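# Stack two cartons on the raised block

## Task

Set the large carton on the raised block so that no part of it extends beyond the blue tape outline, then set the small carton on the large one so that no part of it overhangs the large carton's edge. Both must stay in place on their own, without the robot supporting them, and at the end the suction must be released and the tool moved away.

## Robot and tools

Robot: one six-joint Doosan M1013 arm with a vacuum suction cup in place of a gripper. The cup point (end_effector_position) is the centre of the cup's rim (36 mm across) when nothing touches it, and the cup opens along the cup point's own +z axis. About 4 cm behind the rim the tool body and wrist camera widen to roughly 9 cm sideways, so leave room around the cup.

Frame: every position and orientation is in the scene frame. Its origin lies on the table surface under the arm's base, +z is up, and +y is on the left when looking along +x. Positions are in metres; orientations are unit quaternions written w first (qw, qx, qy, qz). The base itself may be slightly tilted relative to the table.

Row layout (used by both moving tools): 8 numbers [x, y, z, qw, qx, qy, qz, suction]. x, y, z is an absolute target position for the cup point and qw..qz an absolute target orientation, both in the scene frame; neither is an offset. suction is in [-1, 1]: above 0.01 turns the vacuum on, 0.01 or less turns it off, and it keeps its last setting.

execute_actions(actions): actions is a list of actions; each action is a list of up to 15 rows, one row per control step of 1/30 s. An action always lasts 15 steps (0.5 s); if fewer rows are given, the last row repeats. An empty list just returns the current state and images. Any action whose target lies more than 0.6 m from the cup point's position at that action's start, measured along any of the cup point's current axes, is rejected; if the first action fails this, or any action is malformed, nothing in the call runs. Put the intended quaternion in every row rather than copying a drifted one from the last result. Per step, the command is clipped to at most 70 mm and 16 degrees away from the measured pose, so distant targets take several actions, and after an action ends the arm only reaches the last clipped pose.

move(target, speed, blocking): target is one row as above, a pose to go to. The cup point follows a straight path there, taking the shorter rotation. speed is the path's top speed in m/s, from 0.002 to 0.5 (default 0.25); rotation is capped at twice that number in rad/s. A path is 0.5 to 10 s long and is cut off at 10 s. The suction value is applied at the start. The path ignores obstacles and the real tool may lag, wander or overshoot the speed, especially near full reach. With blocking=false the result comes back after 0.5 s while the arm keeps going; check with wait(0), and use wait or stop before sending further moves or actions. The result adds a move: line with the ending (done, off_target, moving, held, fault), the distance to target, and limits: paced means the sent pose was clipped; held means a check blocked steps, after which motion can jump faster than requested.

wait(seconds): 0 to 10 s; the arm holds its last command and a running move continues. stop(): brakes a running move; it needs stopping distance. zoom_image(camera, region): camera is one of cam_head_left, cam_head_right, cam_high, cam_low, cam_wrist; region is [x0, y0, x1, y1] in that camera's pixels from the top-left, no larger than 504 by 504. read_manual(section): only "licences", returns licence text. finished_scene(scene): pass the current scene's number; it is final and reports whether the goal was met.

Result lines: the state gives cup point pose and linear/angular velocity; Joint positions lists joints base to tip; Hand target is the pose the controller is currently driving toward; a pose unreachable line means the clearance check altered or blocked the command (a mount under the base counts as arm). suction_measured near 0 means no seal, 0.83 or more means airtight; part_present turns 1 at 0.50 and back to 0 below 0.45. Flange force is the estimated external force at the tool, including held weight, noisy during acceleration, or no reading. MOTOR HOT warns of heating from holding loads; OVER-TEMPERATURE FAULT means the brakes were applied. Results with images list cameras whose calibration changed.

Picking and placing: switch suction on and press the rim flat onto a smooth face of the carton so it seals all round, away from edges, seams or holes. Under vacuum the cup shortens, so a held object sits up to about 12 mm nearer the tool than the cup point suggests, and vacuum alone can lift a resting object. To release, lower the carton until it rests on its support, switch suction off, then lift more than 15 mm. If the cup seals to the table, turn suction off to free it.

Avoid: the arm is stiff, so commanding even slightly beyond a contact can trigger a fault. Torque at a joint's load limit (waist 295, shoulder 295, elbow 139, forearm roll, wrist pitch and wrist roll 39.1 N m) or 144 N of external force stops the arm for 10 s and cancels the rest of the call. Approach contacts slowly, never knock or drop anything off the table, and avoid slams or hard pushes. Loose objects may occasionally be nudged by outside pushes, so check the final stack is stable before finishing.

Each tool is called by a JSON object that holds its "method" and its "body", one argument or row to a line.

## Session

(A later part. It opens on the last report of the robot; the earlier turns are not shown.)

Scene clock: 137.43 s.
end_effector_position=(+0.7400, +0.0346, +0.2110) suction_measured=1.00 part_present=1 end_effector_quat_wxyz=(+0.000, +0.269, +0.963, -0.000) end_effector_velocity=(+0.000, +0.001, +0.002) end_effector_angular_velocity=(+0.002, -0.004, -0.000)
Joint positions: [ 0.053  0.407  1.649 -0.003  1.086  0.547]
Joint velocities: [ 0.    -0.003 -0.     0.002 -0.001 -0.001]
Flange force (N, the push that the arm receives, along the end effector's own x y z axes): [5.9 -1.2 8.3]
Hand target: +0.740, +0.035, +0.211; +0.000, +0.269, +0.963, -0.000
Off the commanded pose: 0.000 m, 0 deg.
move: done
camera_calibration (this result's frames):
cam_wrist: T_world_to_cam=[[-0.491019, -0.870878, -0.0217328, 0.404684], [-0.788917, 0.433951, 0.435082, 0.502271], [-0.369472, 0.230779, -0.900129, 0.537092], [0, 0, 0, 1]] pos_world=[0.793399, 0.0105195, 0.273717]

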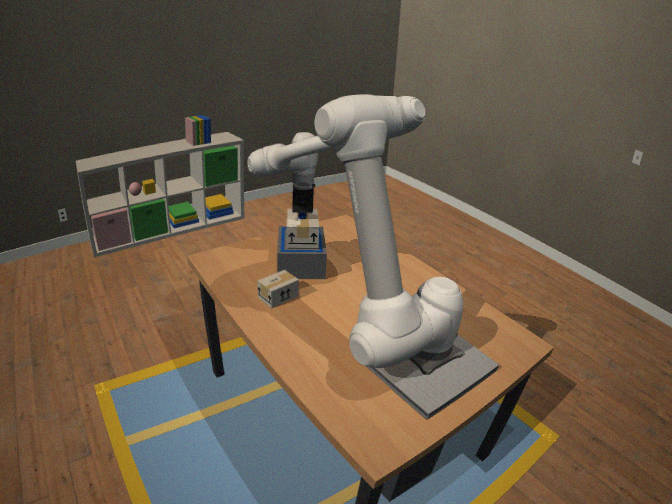

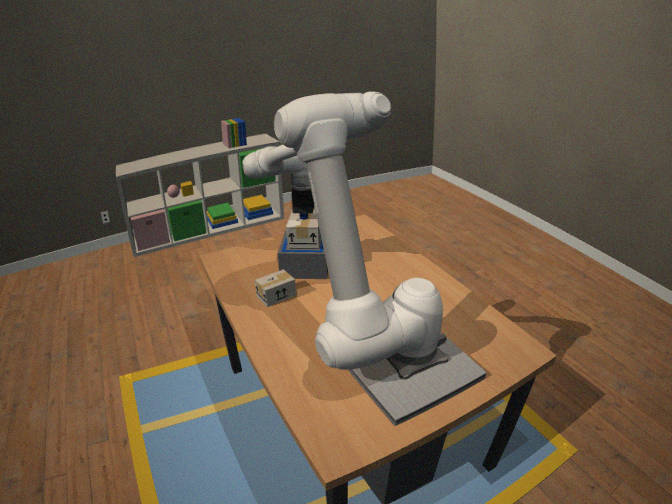

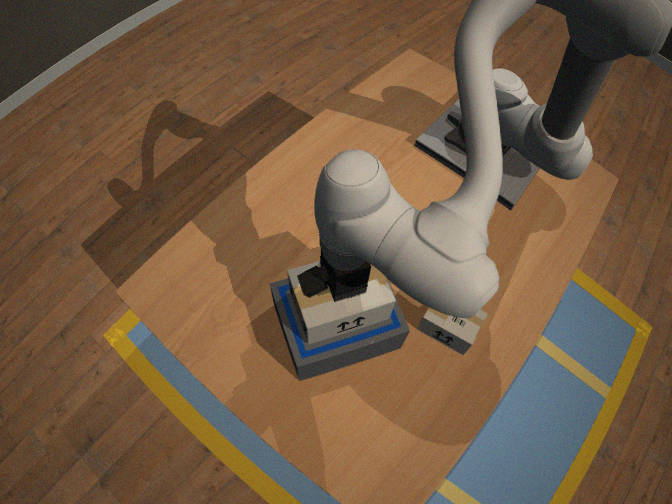

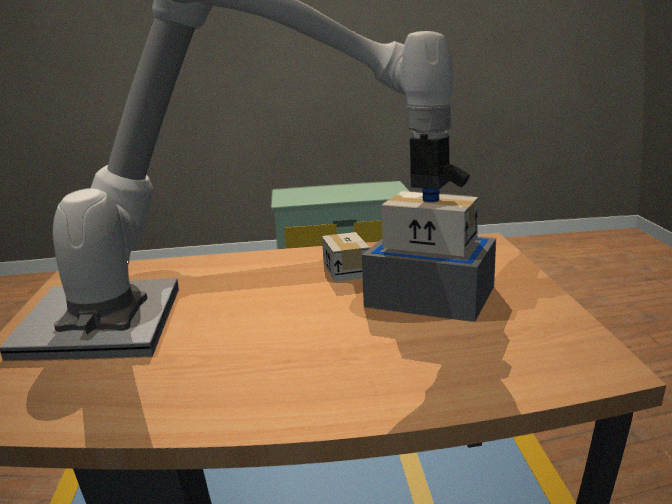

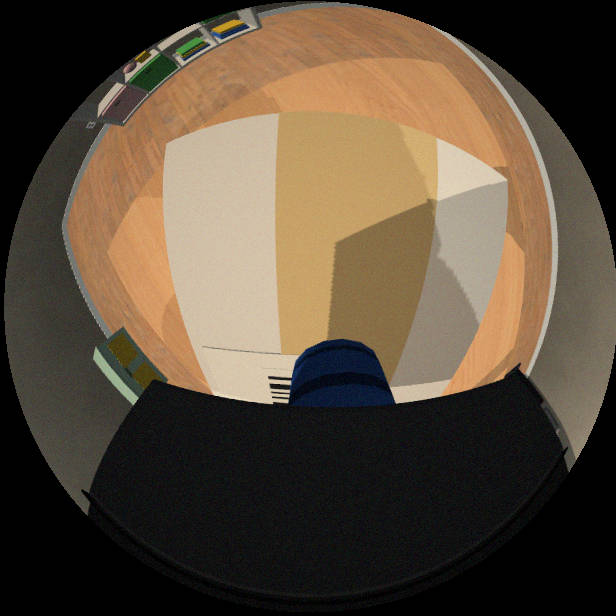

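{"method": "zoom_image", "body": {
  "camera": "cam_high",
  "region": [360, 290, 420, 345]
}}

{"method": "zoom_image", "body": {
  "camera": "cam_high",
  "region": [265, 275, 335, 365]
}}

{"method": "zoom_image", "body": {
  "camera": "cam_low",
  "region": [440, 230, 505, 270]
}}

{"method": "zoom_image", "body": {
  "camera": "cam_low",
  "region": [358, 230, 423, 270]
}}

Region (360, 290, 420, 345) of cam_high's 672x504 image, scaled by 8.400, with more detail than that image has; it fills the top 462 rows of this view, and the rest is white.

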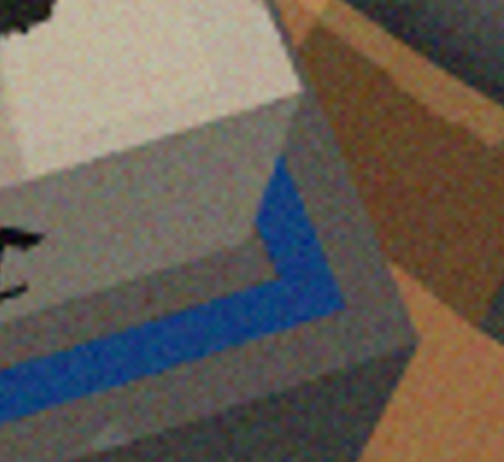

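Region (265, 275, 335, 365) of cam_high's 672x504 image, scaled by 5.600, with more detail than that image has.

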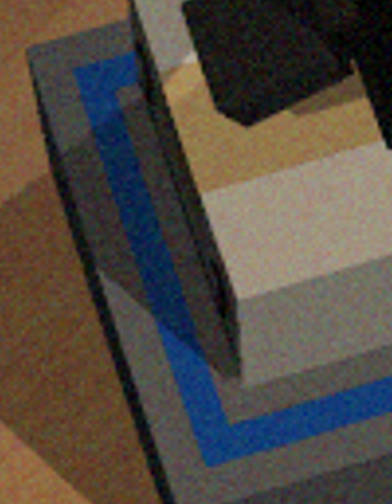

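Region (440, 230, 505, 270) of cam_low's 672x504 image, scaled by 7.754, with more detail than that image has; it fills the top 310 rows of this view, and the rest is white.

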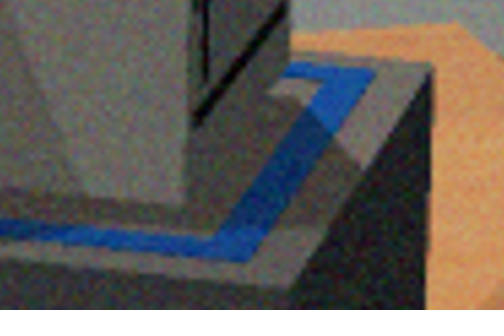

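Region (358, 230, 423, 270) of cam_low's 672x504 image, scaled by 7.754, with more detail than that image has; it fills the top 310 rows of this view, and the rest is white.

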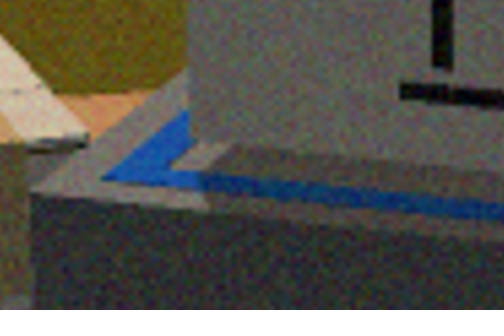

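{"method": "move", "body": {
  "target": [0.7430, 0.0357, 0.2085, 0, 0.26892, 0.96316, 0, 1],
  "speed": 0.01
}}

{"method": "zoom_image", "body": {
  "camera": "cam_low",
  "region": [440, 230, 505, 270]
}}

{"method": "zoom_image", "body": {
  "camera": "cam_low",
  "region": [358, 230, 423, 270]
}}

Scene clock: 176.97 s.
end_effector_position=(+0.7430, +0.0357, +0.2085) suction_measured=1.00 part_present=1 end_effector_quat_wxyz=(+0.000, +0.269, +0.963, -0.000) end_effector_velocity=(+0.000, +0.001, -0.000) end_effector_angular_velocity=(+0.002, +0.001, -0.000)
Joint positions: [ 0.055  0.414  1.644 -0.003  1.084  0.549]
Joint velocities: [ 0.001  0.001 -0.     0.002  0.001  0.   ]
Flange force (N, the push that the arm receives, along the end effector's own x y z axes): [4.0 -5.0 7.8]
Hand target: +0.743, +0.036, +0.209; -0.000, +0.269, +0.963, +0.000
Off the commanded pose: 0.000 m, 0 deg.
move: done
camera_calibration (this result's frames):
cam_wrist: T_world_to_cam=[[-0.491018, -0.870878, -0.0217288, 0.407056], [-0.788913, 0.433949, 0.435092, 0.505247], [-0.369483, 0.23078, -0.900124, 0.535691], [0, 0, 0, 1]] pos_world=[0.796396, 0.0116181, 0.271204]

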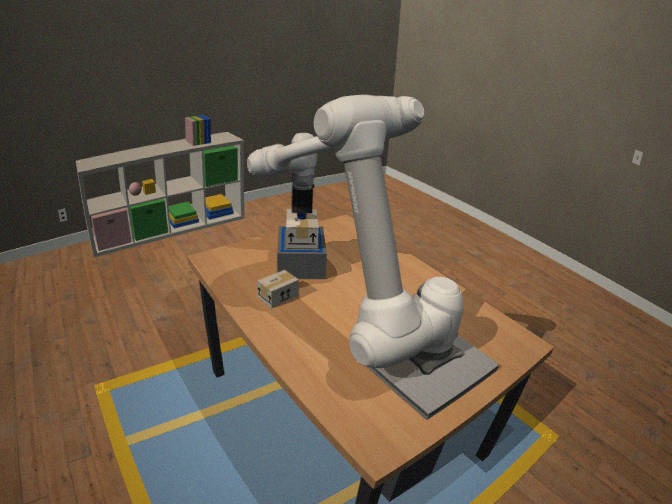

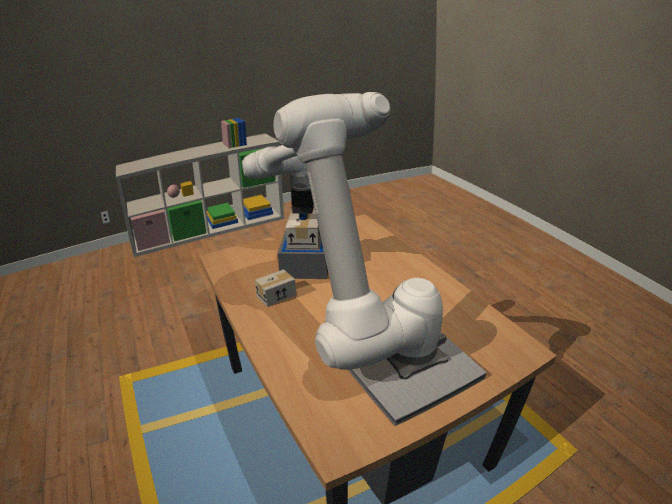

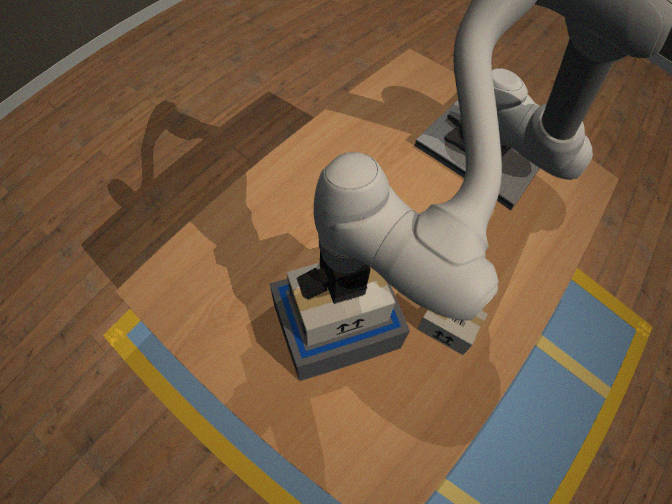

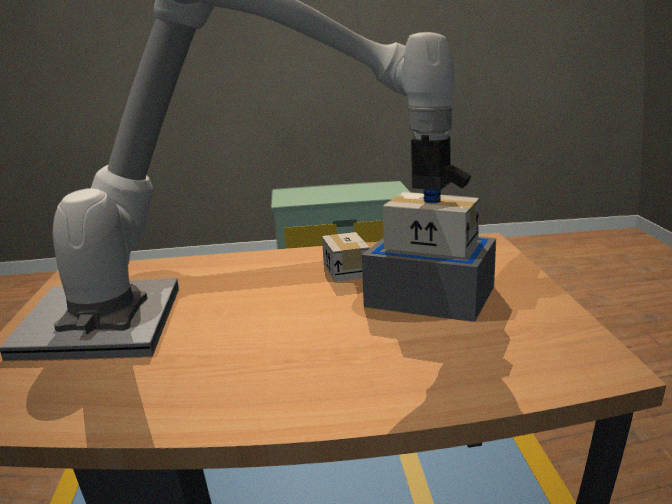

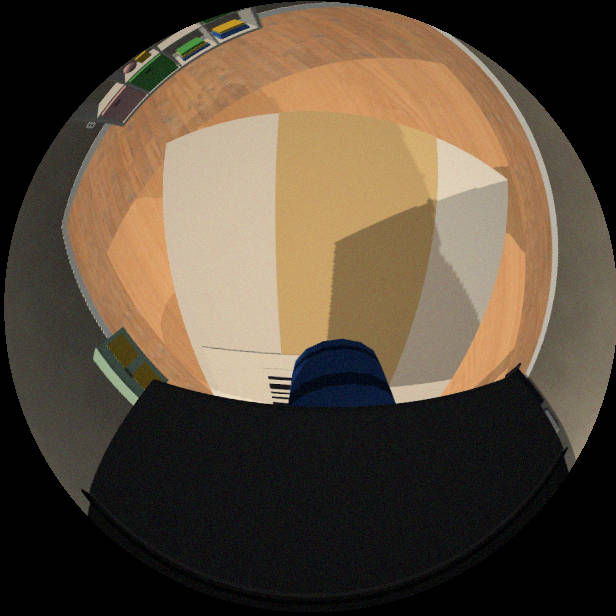

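Region (440, 230, 505, 270) of cam_low's 672x504 image, scaled by 7.754, with more detail than that image has; it fills the top 310 rows of this view, and the rest is white.

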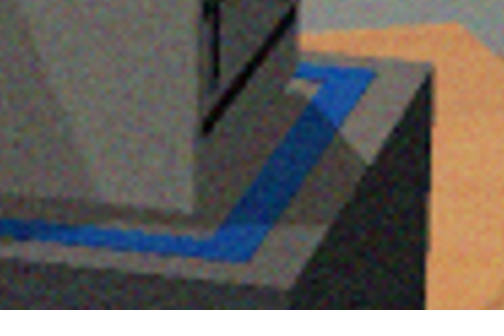

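Region (358, 230, 423, 270) of cam_low's 672x504 image, scaled by 7.754, with more detail than that image has; it fills the top 310 rows of this view, and the rest is white.

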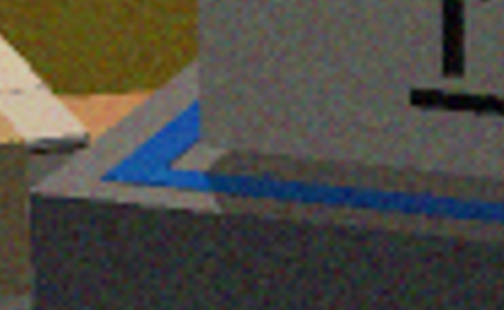

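{"method": "move", "body": {
  "target": [0.7430, 0.0357, 0.2052, 0, 0.26892, 0.96316, 0, 1],
  "speed": 0.01
}}

{"method": "zoom_image", "body": {
  "camera": "cam_low",
  "region": [358, 230, 423, 270]
}}

{"method": "zoom_image", "body": {
  "camera": "cam_low",
  "region": [440, 230, 505, 270]
}}

{"method": "zoom_image", "body": {
  "camera": "cam_high",
  "region": [260, 270, 420, 370]
}}

{"method": "zoom_image", "body": {
  "camera": "cam_head_left",
  "region": [272, 220, 332, 260]
}}

Scene clock: 188.87 s.
end_effector_position=(+0.7430, +0.0357, +0.2052) suction_measured=1.00 part_present=1 end_effector_quat_wxyz=(+0.000, +0.269, +0.963, -0.000) end_effector_velocity=(-0.000, +0.000, +0.001) end_effector_angular_velocity=(-0.000, -0.000, +0.000)
Joint positions: [ 0.055  0.416  1.647 -0.003  1.078  0.549]
Joint velocities: [ 0.001 -0.001 -0.    -0.     0.001  0.   ]
Flange force (N, the push that the arm receives, along the end effector's own x y z axes): [8.1 -5.3 8.2]
Hand target: +0.743, +0.036, +0.205; +0.000, +0.269, +0.963, -0.000
Off the commanded pose: 0.000 m, 0 deg.
move: done
camera_calibration (this result's frames):
cam_wrist: T_world_to_cam=[[-0.491014, -0.87088, -0.0217358, 0.406992], [-0.788916, 0.433942, 0.435093, 0.506681], [-0.369482, 0.230785, -0.900123, 0.532716], [0, 0, 0, 1]] pos_world=[0.796397, 0.0116282, 0.267903]

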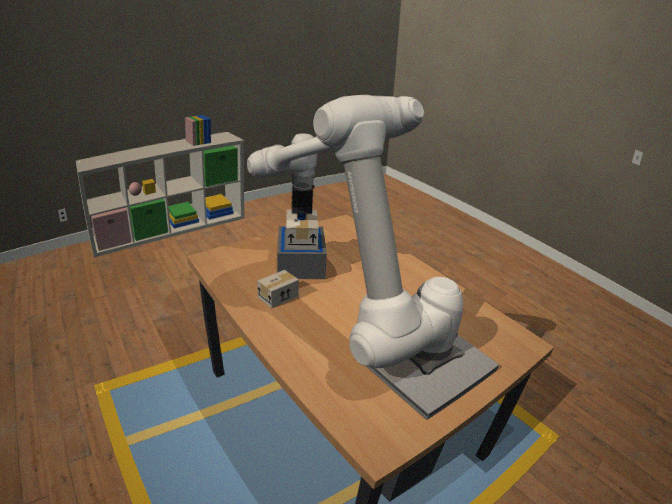

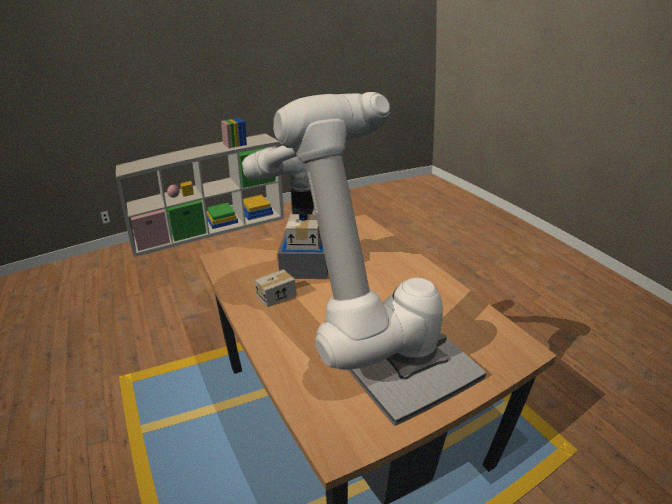

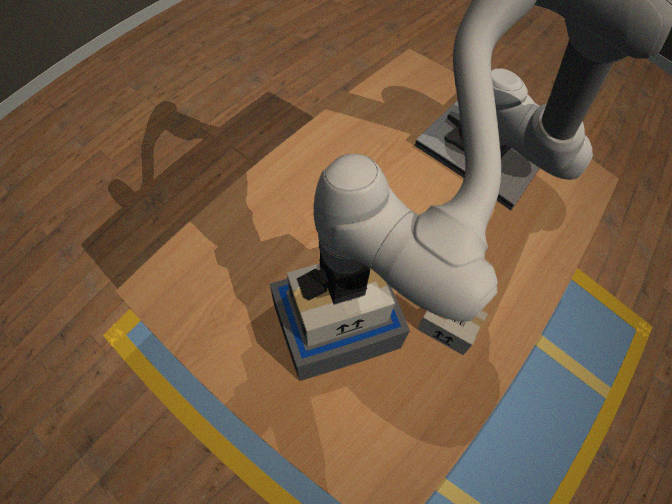

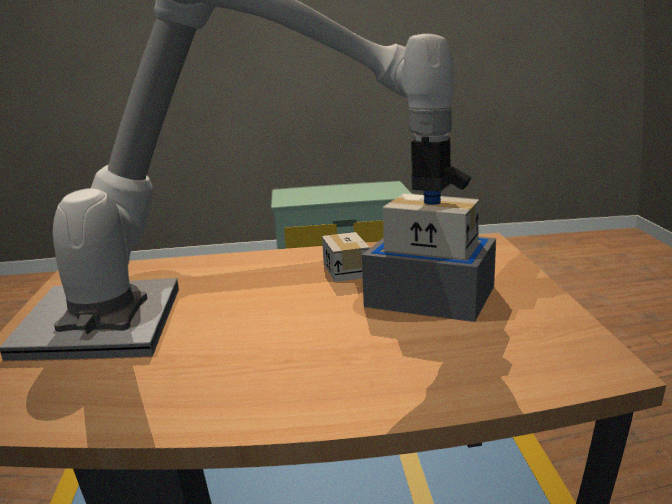

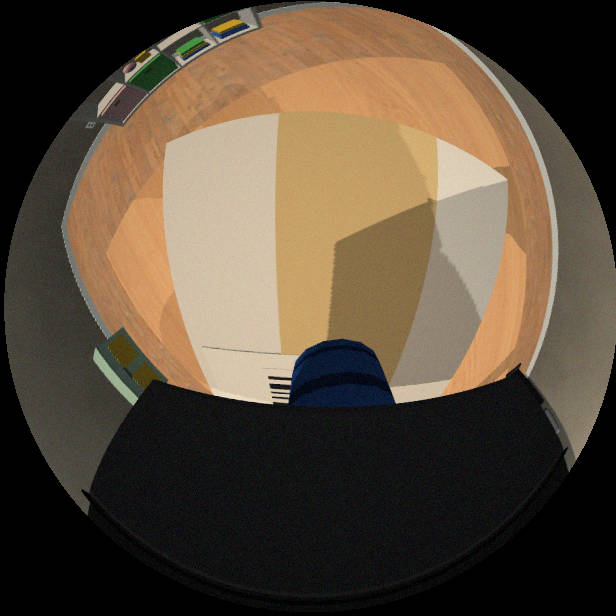

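Region (358, 230, 423, 270) of cam_low's 672x504 image, scaled by 7.754, with more detail than that image has; it fills the top 310 rows of this view, and the rest is white.

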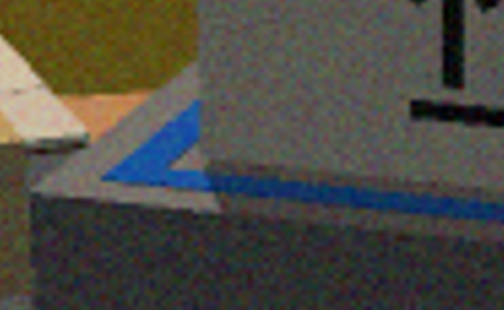

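Region (440, 230, 505, 270) of cam_low's 672x504 image, scaled by 7.754, with more detail than that image has; it fills the top 310 rows of this view, and the rest is white.

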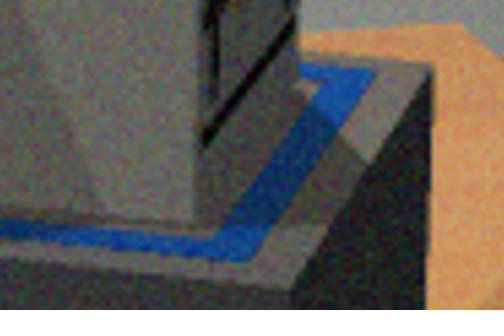

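Region (260, 270, 420, 370) of cam_high's 672x504 image, scaled by 3.150, with more detail than that image has; it fills the top 315 rows of this view, and the rest is white.

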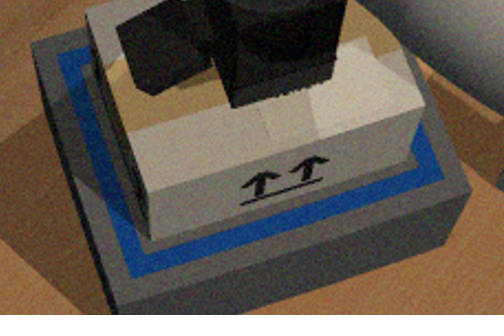

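Region (272, 220, 332, 260) of cam_head_left's 672x504 image, scaled by 8.400, with more detail than that image has.

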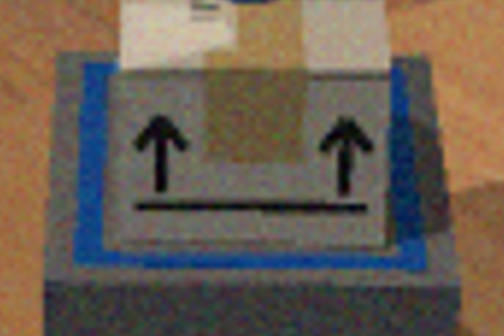

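{"method": "move", "body": {
  "target": [0.7430, 0.0357, 0.2041, 0, 0.26892, 0.96316, 0, 1],
  "speed": 0.005
}}

Scene clock: 192.23 s.
end_effector_position=(+0.7430, +0.0357, +0.2041) suction_measured=1.00 part_present=1 end_effector_quat_wxyz=(+0.000, +0.269, +0.963, -0.000) end_effector_velocity=(-0.000, -0.001, +0.000) end_effector_angular_velocity=(-0.001, +0.000, -0.001)
Joint positions: [ 0.055  0.417  1.648 -0.003  1.077  0.549]
Joint velocities: [-0.001 -0.    -0.    -0.001  0.001  0.001]
Flange force (N, the push that the arm receives, along the end effector's own x y z axes): [2.6 -5.5 6.8]
Hand target: +0.743, +0.036, +0.204; +0.000, +0.269, +0.963, -0.000
Off the commanded pose: 0.000 m, 0 deg.
move: done
camera_calibration (this result's frames):
cam_wrist: T_world_to_cam=[[-0.491012, -0.870882, -0.0217362, 0.406969], [-0.788916, 0.433939, 0.435097, 0.507159], [-0.369486, 0.230786, -0.900121, 0.531723], [0, 0, 0, 1]] pos_world=[0.796396, 0.0116313, 0.266798]

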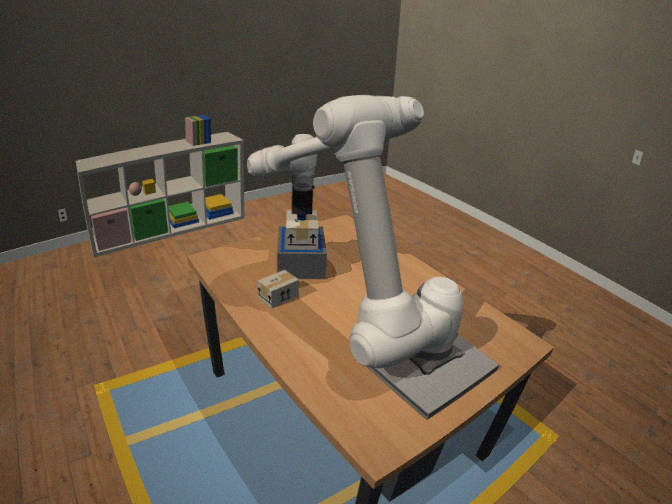

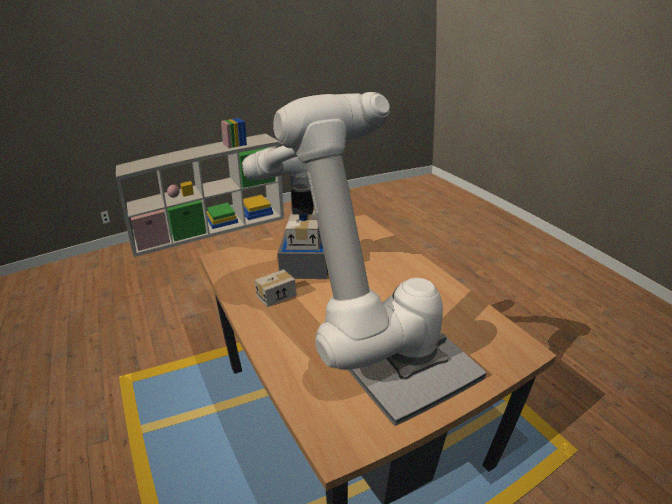

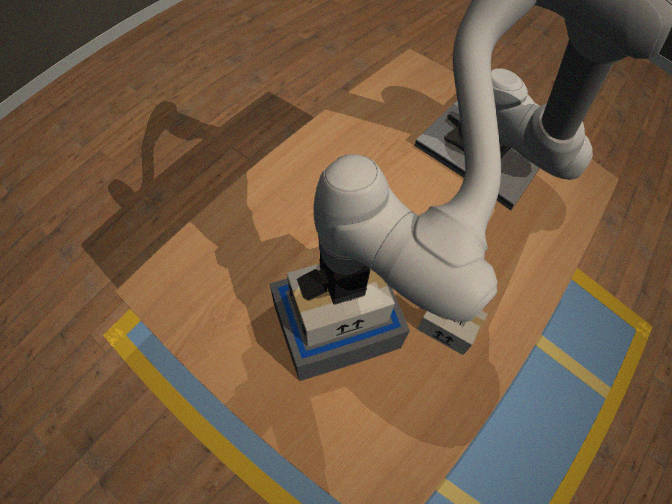

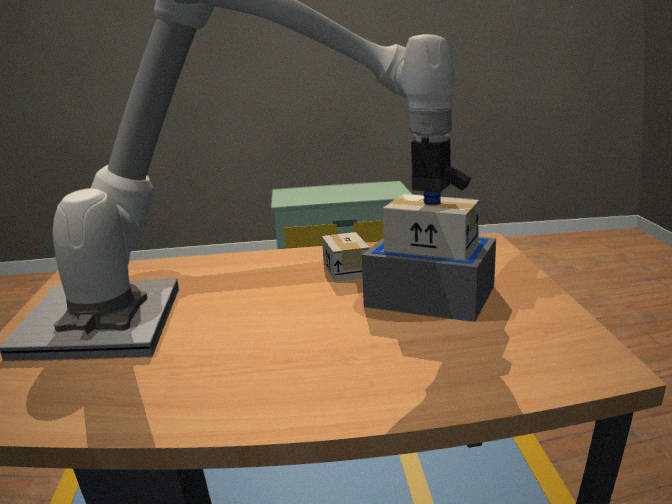

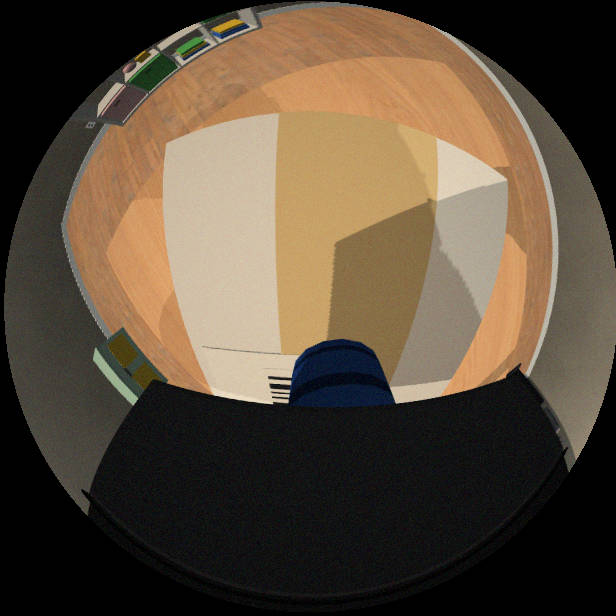

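{"method": "move", "body": {
  "target": [0.7430, 0.0357, 0.2034, 0, 0.26892, 0.96316, 0, 1],
  "speed": 0.005
}}

Scene clock: 195.37 s.
end_effector_position=(+0.7430, +0.0357, +0.2034) suction_measured=1.00 part_present=1 end_effector_quat_wxyz=(+0.000, +0.269, +0.963, +0.000) end_effector_velocity=(-0.000, -0.001, +0.000) end_effector_angular_velocity=(-0.001, +0.001, +0.001)
Joint positions: [ 0.055  0.417  1.649 -0.003  1.075  0.549]
Joint velocities: [-0.001  0.    -0.001 -0.001  0.001 -0.002]
Flange force (N, the push that the arm receives, along the end effector's own x y z axes): [2.8 -3.8 9.2]
Hand target: +0.743, +0.036, +0.203; +0.000, +0.269, +0.963, -0.000
Off the commanded pose: 0.000 m, 0 deg.
move: done
camera_calibration (this result's frames):
cam_wrist: T_world_to_cam=[[-0.491011, -0.870882, -0.0217394, 0.406955], [-0.788918, 0.433937, 0.435094, 0.507464], [-0.369482, 0.230786, -0.900122, 0.531093], [0, 0, 0, 1]] pos_world=[0.796396, 0.0116333, 0.266101]

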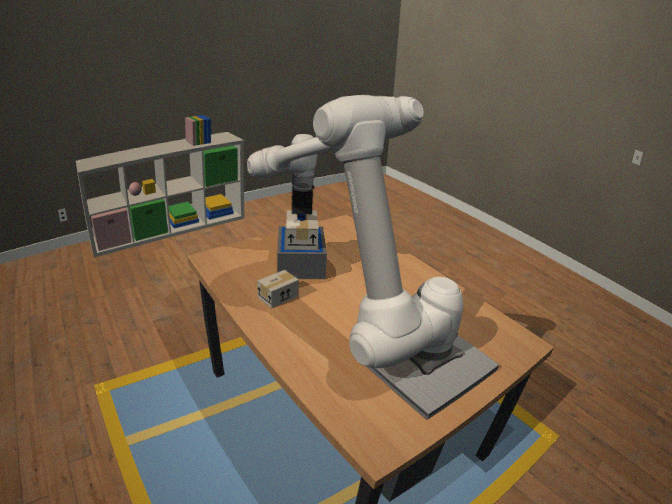

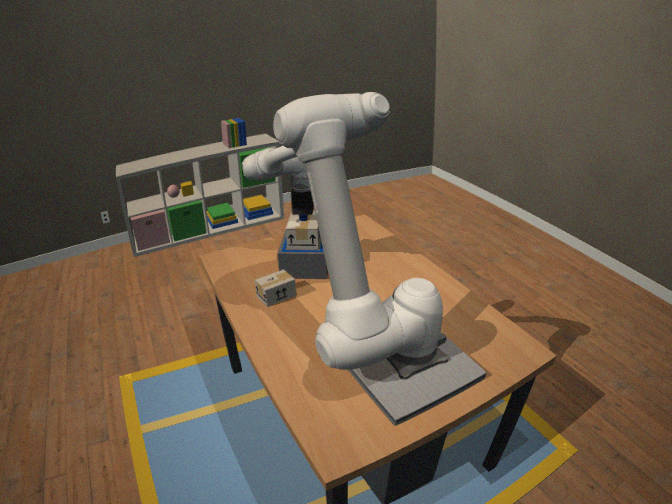

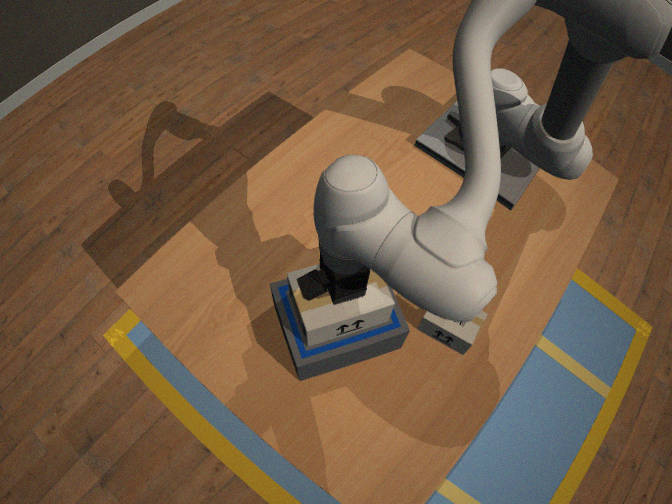

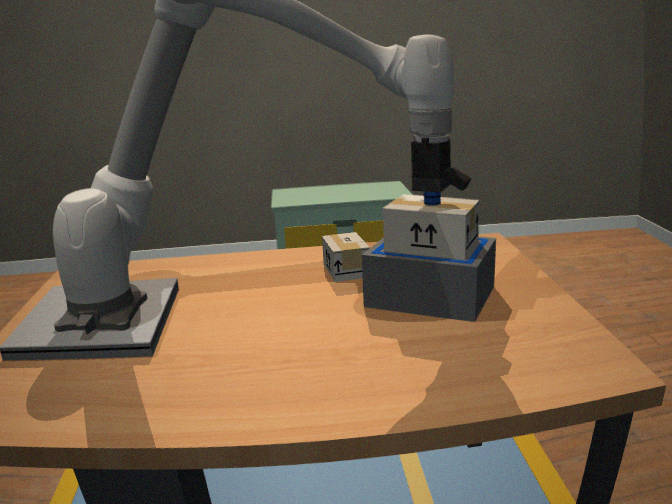

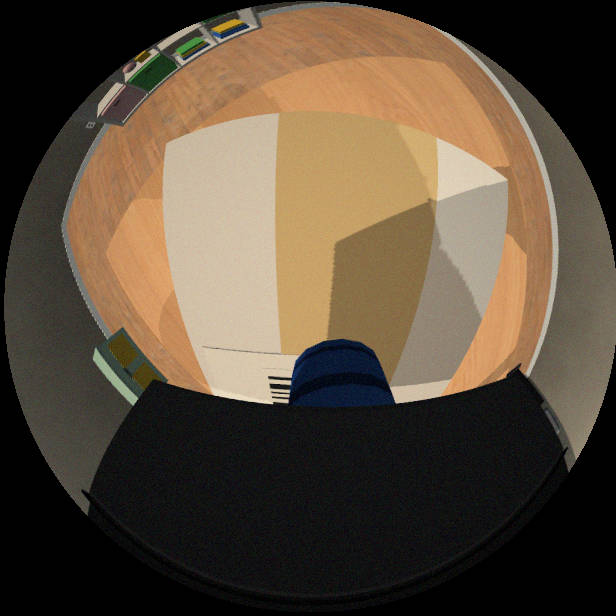

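{"method": "zoom_image", "body": {
  "camera": "cam_low",
  "region": [366, 238, 406, 262]
}}

{"method": "zoom_image", "body": {
  "camera": "cam_low",
  "region": [450, 235, 495, 267]
}}

Region (366, 238, 406, 262) of cam_low's 672x504 image, scaled by 12.600, with more detail than that image has; it fills the top 302 rows of this view, and the rest is white.

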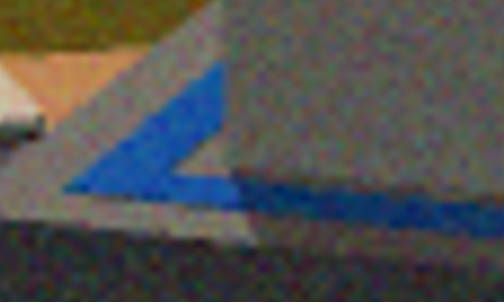

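Region (450, 235, 495, 267) of cam_low's 672x504 image, scaled by 11.200, with more detail than that image has; it fills the top 358 rows of this view, and the rest is white.

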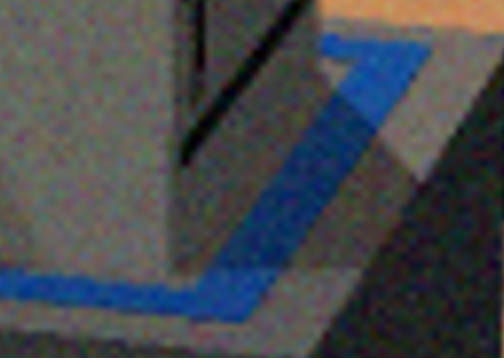

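{"method": "move", "body": {
  "target": [0.7433, 0.0362, 0.2027, 0, 0.26892, 0.96316, 0, 1],
  "speed": 0.005
}}

Scene clock: 210.63 s.
end_effector_position=(+0.7433, +0.0361, +0.2028) suction_measured=1.00 part_present=1 end_effector_quat_wxyz=(+0.000, +0.269, +0.963, +0.000) end_effector_velocity=(+0.000, +0.001, -0.000) end_effector_angular_velocity=(-0.001, -0.001, +0.002)
Joint positions: [ 0.055  0.418  1.649 -0.003  1.075  0.549]
Joint velocities: [ 0.001  0.     0.    -0.001 -0.001 -0.001]
Flange force (N, the push that the arm receives, along the end effector's own x y z axes): [4.5 -10.3 -23.3]
Hand target: +0.743, +0.036, +0.203; -0.000, +0.269, +0.963, +0.000
Off the commanded pose: 0.000 m, 0 deg.
move: done
camera_calibration (this result's frames):
cam_wrist: T_world_to_cam=[[-0.49108, -0.870841, -0.0218172, 0.407553], [-0.788949, 0.434003, 0.434972, 0.507843], [-0.369323, 0.230819, -0.90018, 0.530468], [0, 0, 0, 1]] pos_world=[0.796717, 0.0120663, 0.26551]

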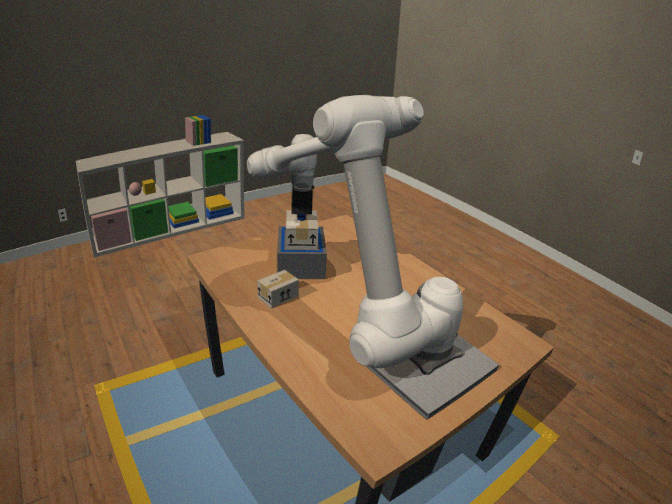

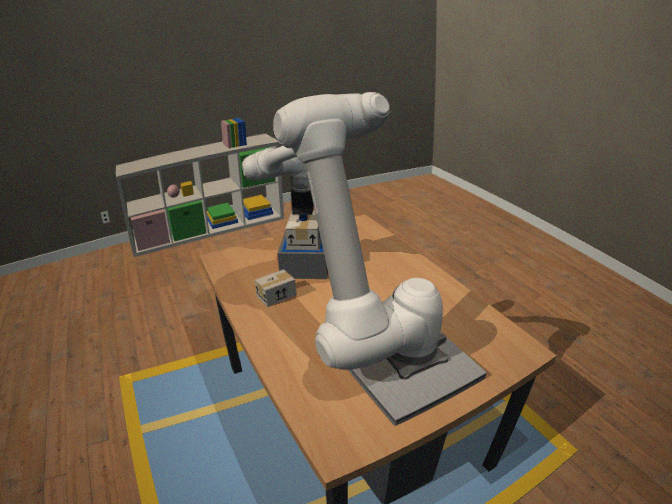

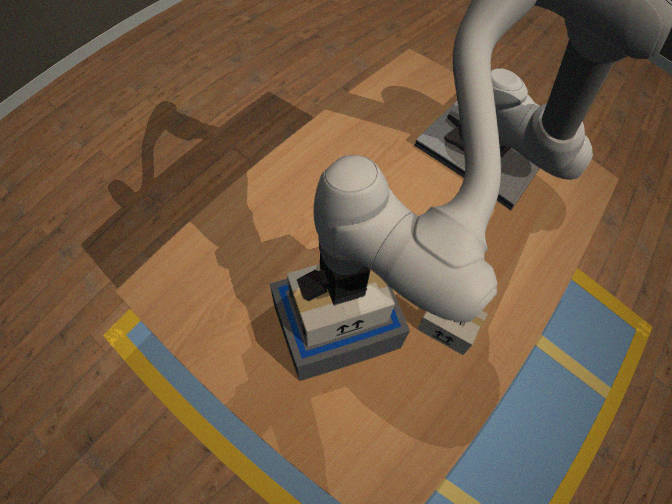

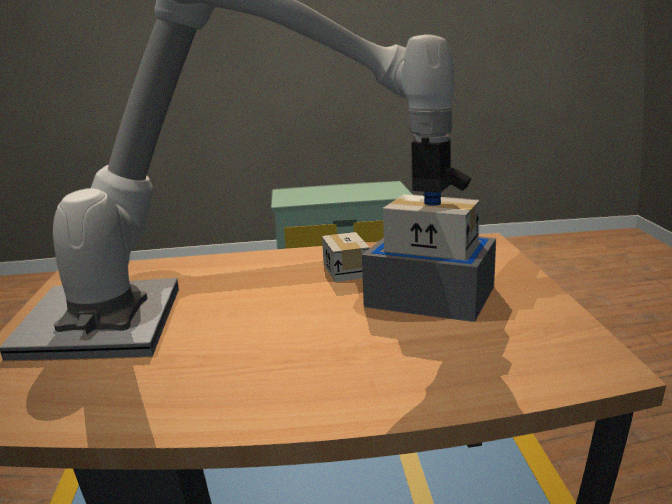

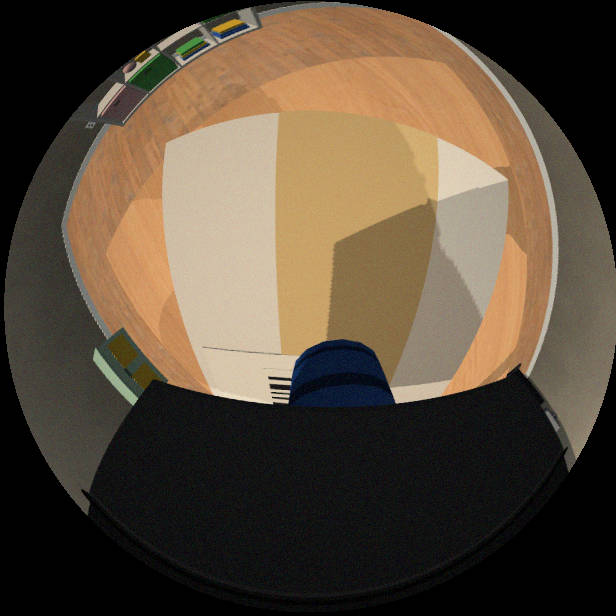

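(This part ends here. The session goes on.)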